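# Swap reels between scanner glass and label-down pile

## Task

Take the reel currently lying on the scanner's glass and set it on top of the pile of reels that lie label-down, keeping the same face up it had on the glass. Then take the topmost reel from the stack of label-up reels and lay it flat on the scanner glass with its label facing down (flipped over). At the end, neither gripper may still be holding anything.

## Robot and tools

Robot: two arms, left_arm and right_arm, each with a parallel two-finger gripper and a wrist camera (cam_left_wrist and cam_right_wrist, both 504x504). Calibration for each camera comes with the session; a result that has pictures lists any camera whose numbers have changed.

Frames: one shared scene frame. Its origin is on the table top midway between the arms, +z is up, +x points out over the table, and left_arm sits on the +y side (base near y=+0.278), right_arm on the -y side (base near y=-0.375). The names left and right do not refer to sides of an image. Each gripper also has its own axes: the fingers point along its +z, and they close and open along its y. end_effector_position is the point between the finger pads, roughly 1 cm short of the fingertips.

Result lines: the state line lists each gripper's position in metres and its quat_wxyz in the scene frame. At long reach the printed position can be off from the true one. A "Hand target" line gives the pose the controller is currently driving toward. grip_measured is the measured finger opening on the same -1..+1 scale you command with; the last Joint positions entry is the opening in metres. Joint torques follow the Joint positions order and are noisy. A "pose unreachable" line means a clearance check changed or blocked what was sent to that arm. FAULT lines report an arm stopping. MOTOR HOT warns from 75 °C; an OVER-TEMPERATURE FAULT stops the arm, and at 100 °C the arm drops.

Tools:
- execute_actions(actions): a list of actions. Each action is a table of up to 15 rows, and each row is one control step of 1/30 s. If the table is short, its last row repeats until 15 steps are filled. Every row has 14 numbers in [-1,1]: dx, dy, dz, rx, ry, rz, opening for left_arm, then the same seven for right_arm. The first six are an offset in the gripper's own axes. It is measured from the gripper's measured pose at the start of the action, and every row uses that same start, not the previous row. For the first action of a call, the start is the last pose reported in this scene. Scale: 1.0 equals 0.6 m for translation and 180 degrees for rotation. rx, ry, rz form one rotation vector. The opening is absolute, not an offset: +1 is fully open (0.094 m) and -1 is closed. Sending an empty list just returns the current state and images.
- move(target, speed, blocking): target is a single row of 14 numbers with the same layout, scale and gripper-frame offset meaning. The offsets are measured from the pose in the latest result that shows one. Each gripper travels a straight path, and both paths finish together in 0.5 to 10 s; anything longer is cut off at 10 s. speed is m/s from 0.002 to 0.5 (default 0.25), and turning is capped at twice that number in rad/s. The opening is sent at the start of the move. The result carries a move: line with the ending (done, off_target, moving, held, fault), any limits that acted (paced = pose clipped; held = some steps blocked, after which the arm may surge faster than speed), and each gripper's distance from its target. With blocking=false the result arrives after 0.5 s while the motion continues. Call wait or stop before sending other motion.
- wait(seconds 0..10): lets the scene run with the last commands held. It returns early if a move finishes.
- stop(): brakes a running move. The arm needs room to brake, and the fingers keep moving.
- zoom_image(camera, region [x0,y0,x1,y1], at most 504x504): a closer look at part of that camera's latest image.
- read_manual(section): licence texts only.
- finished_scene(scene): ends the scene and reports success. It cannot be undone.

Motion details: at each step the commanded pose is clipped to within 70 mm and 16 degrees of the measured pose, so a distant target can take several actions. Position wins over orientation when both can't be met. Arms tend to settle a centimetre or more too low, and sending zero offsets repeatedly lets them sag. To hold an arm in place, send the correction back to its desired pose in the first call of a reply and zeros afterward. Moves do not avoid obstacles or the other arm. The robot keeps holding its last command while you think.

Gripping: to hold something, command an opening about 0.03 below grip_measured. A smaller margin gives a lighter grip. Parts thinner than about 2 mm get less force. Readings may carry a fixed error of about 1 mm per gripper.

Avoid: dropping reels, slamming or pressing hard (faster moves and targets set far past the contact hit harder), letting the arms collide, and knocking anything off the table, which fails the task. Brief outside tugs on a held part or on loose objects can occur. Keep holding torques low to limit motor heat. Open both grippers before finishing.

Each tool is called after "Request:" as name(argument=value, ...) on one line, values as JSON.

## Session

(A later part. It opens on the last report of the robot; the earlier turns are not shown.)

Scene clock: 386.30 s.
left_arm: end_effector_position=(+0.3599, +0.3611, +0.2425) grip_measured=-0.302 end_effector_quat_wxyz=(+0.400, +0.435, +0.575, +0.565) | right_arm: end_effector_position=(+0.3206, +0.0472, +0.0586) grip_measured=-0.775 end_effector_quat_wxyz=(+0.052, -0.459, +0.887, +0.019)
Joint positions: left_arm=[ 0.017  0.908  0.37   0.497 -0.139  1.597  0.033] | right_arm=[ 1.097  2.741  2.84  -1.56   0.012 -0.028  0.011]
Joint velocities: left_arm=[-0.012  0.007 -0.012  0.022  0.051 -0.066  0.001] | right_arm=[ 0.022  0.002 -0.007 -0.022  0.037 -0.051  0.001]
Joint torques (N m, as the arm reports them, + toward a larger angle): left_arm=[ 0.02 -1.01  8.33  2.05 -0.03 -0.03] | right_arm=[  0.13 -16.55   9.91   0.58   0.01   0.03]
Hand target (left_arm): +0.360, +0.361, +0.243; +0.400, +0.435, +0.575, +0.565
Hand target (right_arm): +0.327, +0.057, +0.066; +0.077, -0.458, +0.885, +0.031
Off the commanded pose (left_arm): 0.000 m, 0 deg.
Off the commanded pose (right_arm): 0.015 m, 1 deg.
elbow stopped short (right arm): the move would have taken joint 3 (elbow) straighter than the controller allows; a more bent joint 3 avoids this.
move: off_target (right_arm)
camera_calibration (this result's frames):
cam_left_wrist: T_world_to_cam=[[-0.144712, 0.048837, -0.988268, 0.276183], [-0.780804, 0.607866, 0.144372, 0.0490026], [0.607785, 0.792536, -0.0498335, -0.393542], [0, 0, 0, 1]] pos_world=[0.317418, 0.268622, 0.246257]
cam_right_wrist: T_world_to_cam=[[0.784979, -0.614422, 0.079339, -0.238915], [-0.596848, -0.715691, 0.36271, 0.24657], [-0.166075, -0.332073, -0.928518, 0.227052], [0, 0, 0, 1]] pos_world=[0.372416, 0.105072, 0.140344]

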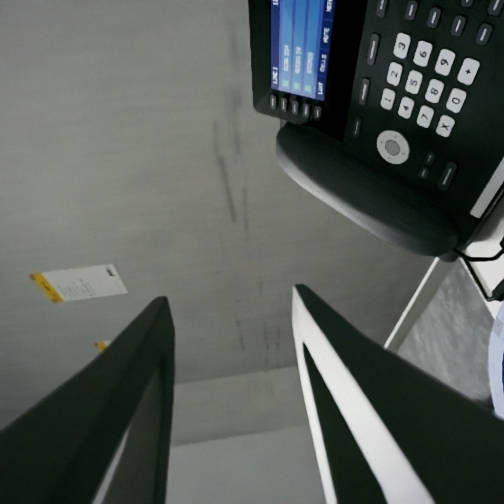

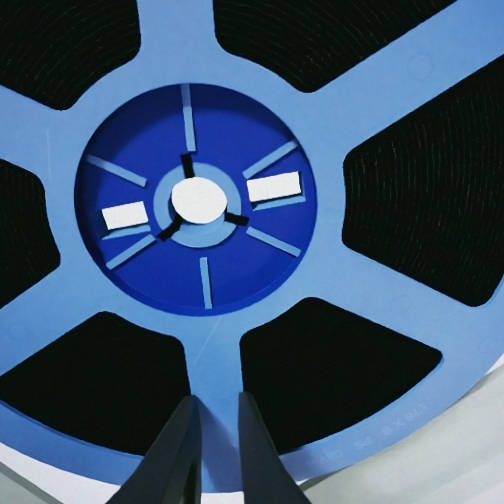

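Request:
move(target=[0,0,0,0,0,0,-0.3,0,0,0.006,0,0,0,-0.3], speed=0.02)

Request:
move(target=[0,0,0,0,0,0,-0.3,0.1,0,-0.27,0,-0.08,0,-0.3], speed=0.2)

Scene clock: 392.43 s.
left_arm: end_effector_position=(+0.3599, +0.3611, +0.2425) grip_measured=-0.302 end_effector_quat_wxyz=(+0.400, +0.435, +0.575, +0.565) | right_arm: end_effector_position=(+0.3207, +0.0473, +0.0586) grip_measured=-0.301 end_effector_quat_wxyz=(+0.052, -0.459, +0.887, +0.019)
Joint positions: left_arm=[ 0.017  0.908  0.37   0.497 -0.139  1.597  0.033] | right_arm=[ 1.097  2.741  2.84  -1.559  0.012 -0.028  0.033]
Joint velocities: left_arm=[ 0.002  0.017  0.002 -0.051  0.051 -0.022 -0.   ] | right_arm=[ 0.007  0.002  0.007  0.022 -0.022  0.007  0.   ]
Joint torques (N m, as the arm reports them, + toward a larger angle): left_arm=[ 0.03 -1.02  8.33  2.06 -0.03 -0.03] | right_arm=[  0.03 -17.08   5.32   0.45   0.     0.02]
Hand target (left_arm): +0.360, +0.361, +0.243; +0.400, +0.435, +0.575, +0.565
Hand target (right_arm): +0.321, +0.048, +0.055; +0.051, -0.459, +0.887, +0.018
Off the commanded pose (left_arm): 0.000 m, 0 deg.
Off the commanded pose (right_arm): 0.004 m, 0 deg.
move: done
camera_calibration (this result's frames):
cam_left_wrist: T_world_to_cam=[[-0.144712, 0.048837, -0.988268, 0.276183], [-0.780804, 0.607866, 0.144372, 0.0490026], [0.607785, 0.792536, -0.0498335, -0.393542], [0, 0, 0, 1]] pos_world=[0.317418, 0.268622, 0.246257]
cam_right_wrist: T_world_to_cam=[[0.784942, -0.61447, 0.0793229, -0.238897], [-0.597014, -0.715912, 0.362, 0.246844], [-0.16565, -0.331506, -0.928797, 0.226993], [0, 0, 0, 1]] pos_world=[0.372491, 0.105173, 0.140423]

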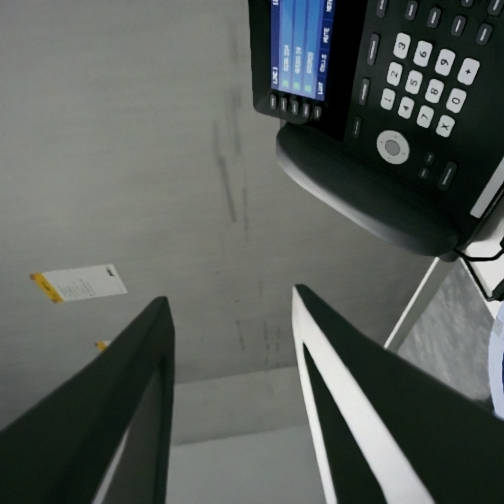

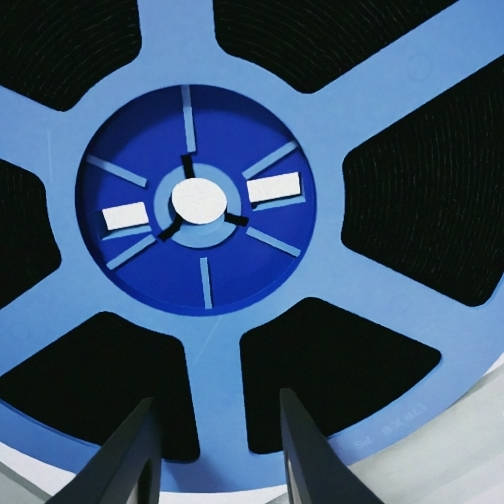

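Scene clock: 393.73 s.
left_arm: end_effector_position=(+0.3599, +0.3611, +0.2425) grip_measured=-0.302 end_effector_quat_wxyz=(+0.400, +0.435, +0.575, +0.565) | right_arm: end_effector_position=(+0.2754, -0.0127, +0.2102) grip_measured=-0.301 end_effector_quat_wxyz=(+0.157, -0.452, +0.875, +0.070)
Joint positions: left_arm=[ 0.017  0.908  0.37   0.497 -0.139  1.597  0.033] | right_arm=[ 1.097  2.008  2.116 -1.333  0.011 -0.028  0.033]
Joint velocities: left_arm=[ 0.002  0.027 -0.002  0.037 -0.007  0.051 -0.   ] | right_arm=[ 0.007 -0.007 -0.007  0.022 -0.022 -0.007 -0.   ]
Joint torques (N m, as the arm reports them, + toward a larger angle): left_arm=[ 0.04 -1.01  8.33  2.06 -0.03 -0.03] | right_arm=[ -0.28 -13.42   5.84   0.86  -0.07  -0.02]
Hand target (left_arm): +0.360, +0.361, +0.243; +0.400, +0.435, +0.575, +0.565
Hand target (right_arm): +0.275, -0.014, +0.214; +0.162, -0.453, +0.873, +0.076
Off the commanded pose (left_arm): 0.000 m, 0 deg.
Off the commanded pose (right_arm): 0.004 m, 1 deg.
move: done
camera_calibration (this result's frames):
cam_left_wrist: T_world_to_cam=[[-0.144712, 0.048837, -0.988268, 0.276183], [-0.780804, 0.607866, 0.144372, 0.0490026], [0.607785, 0.792536, -0.0498335, -0.393542], [0, 0, 0, 1]] pos_world=[0.317418, 0.268622, 0.246257]
cam_right_wrist: T_world_to_cam=[[0.774925, -0.628009, 0.0713901, -0.248049], [-0.631341, -0.763736, 0.134597, 0.178587], [-0.0300049, -0.149374, -0.988325, 0.317835], [0, 0, 0, 1]] pos_world=[0.314505, 0.0280924, 0.307795]

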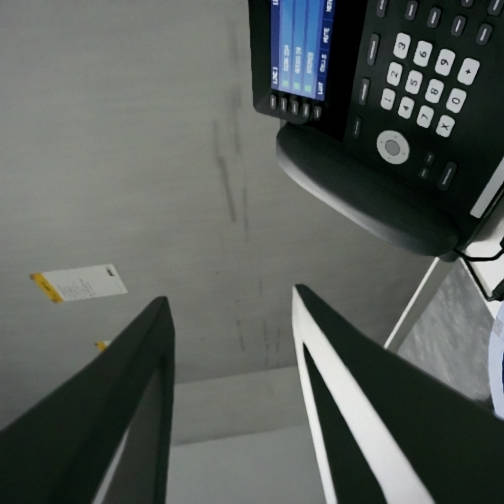

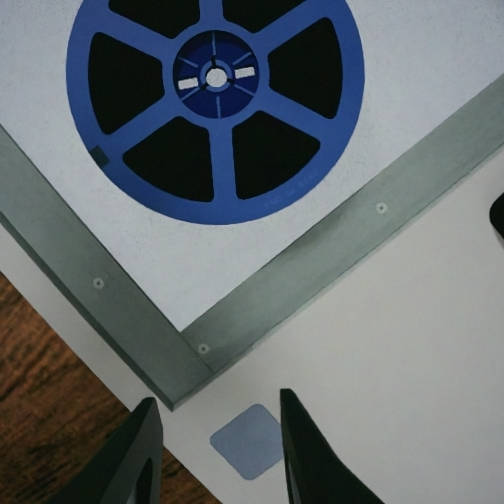

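Request:
zoom_image(camera="cam_right_wrist", region=[200,60,440,300])

Region (200, 60, 440, 300) of cam_right_wrist's 504x504 image, scaled by 2.100, with more detail than that image has.

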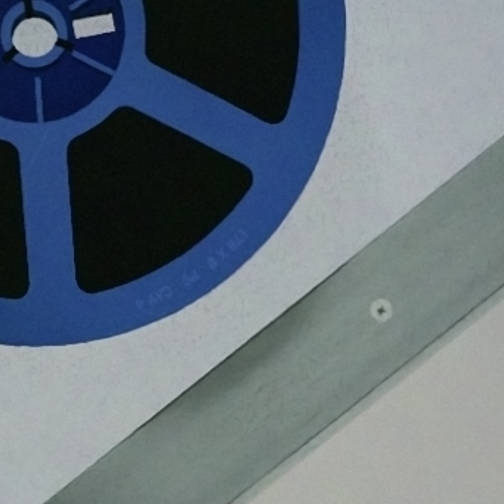

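Clear of the frame.

Request:
finished_scene(scene=2)

The scene is finished: the task was done.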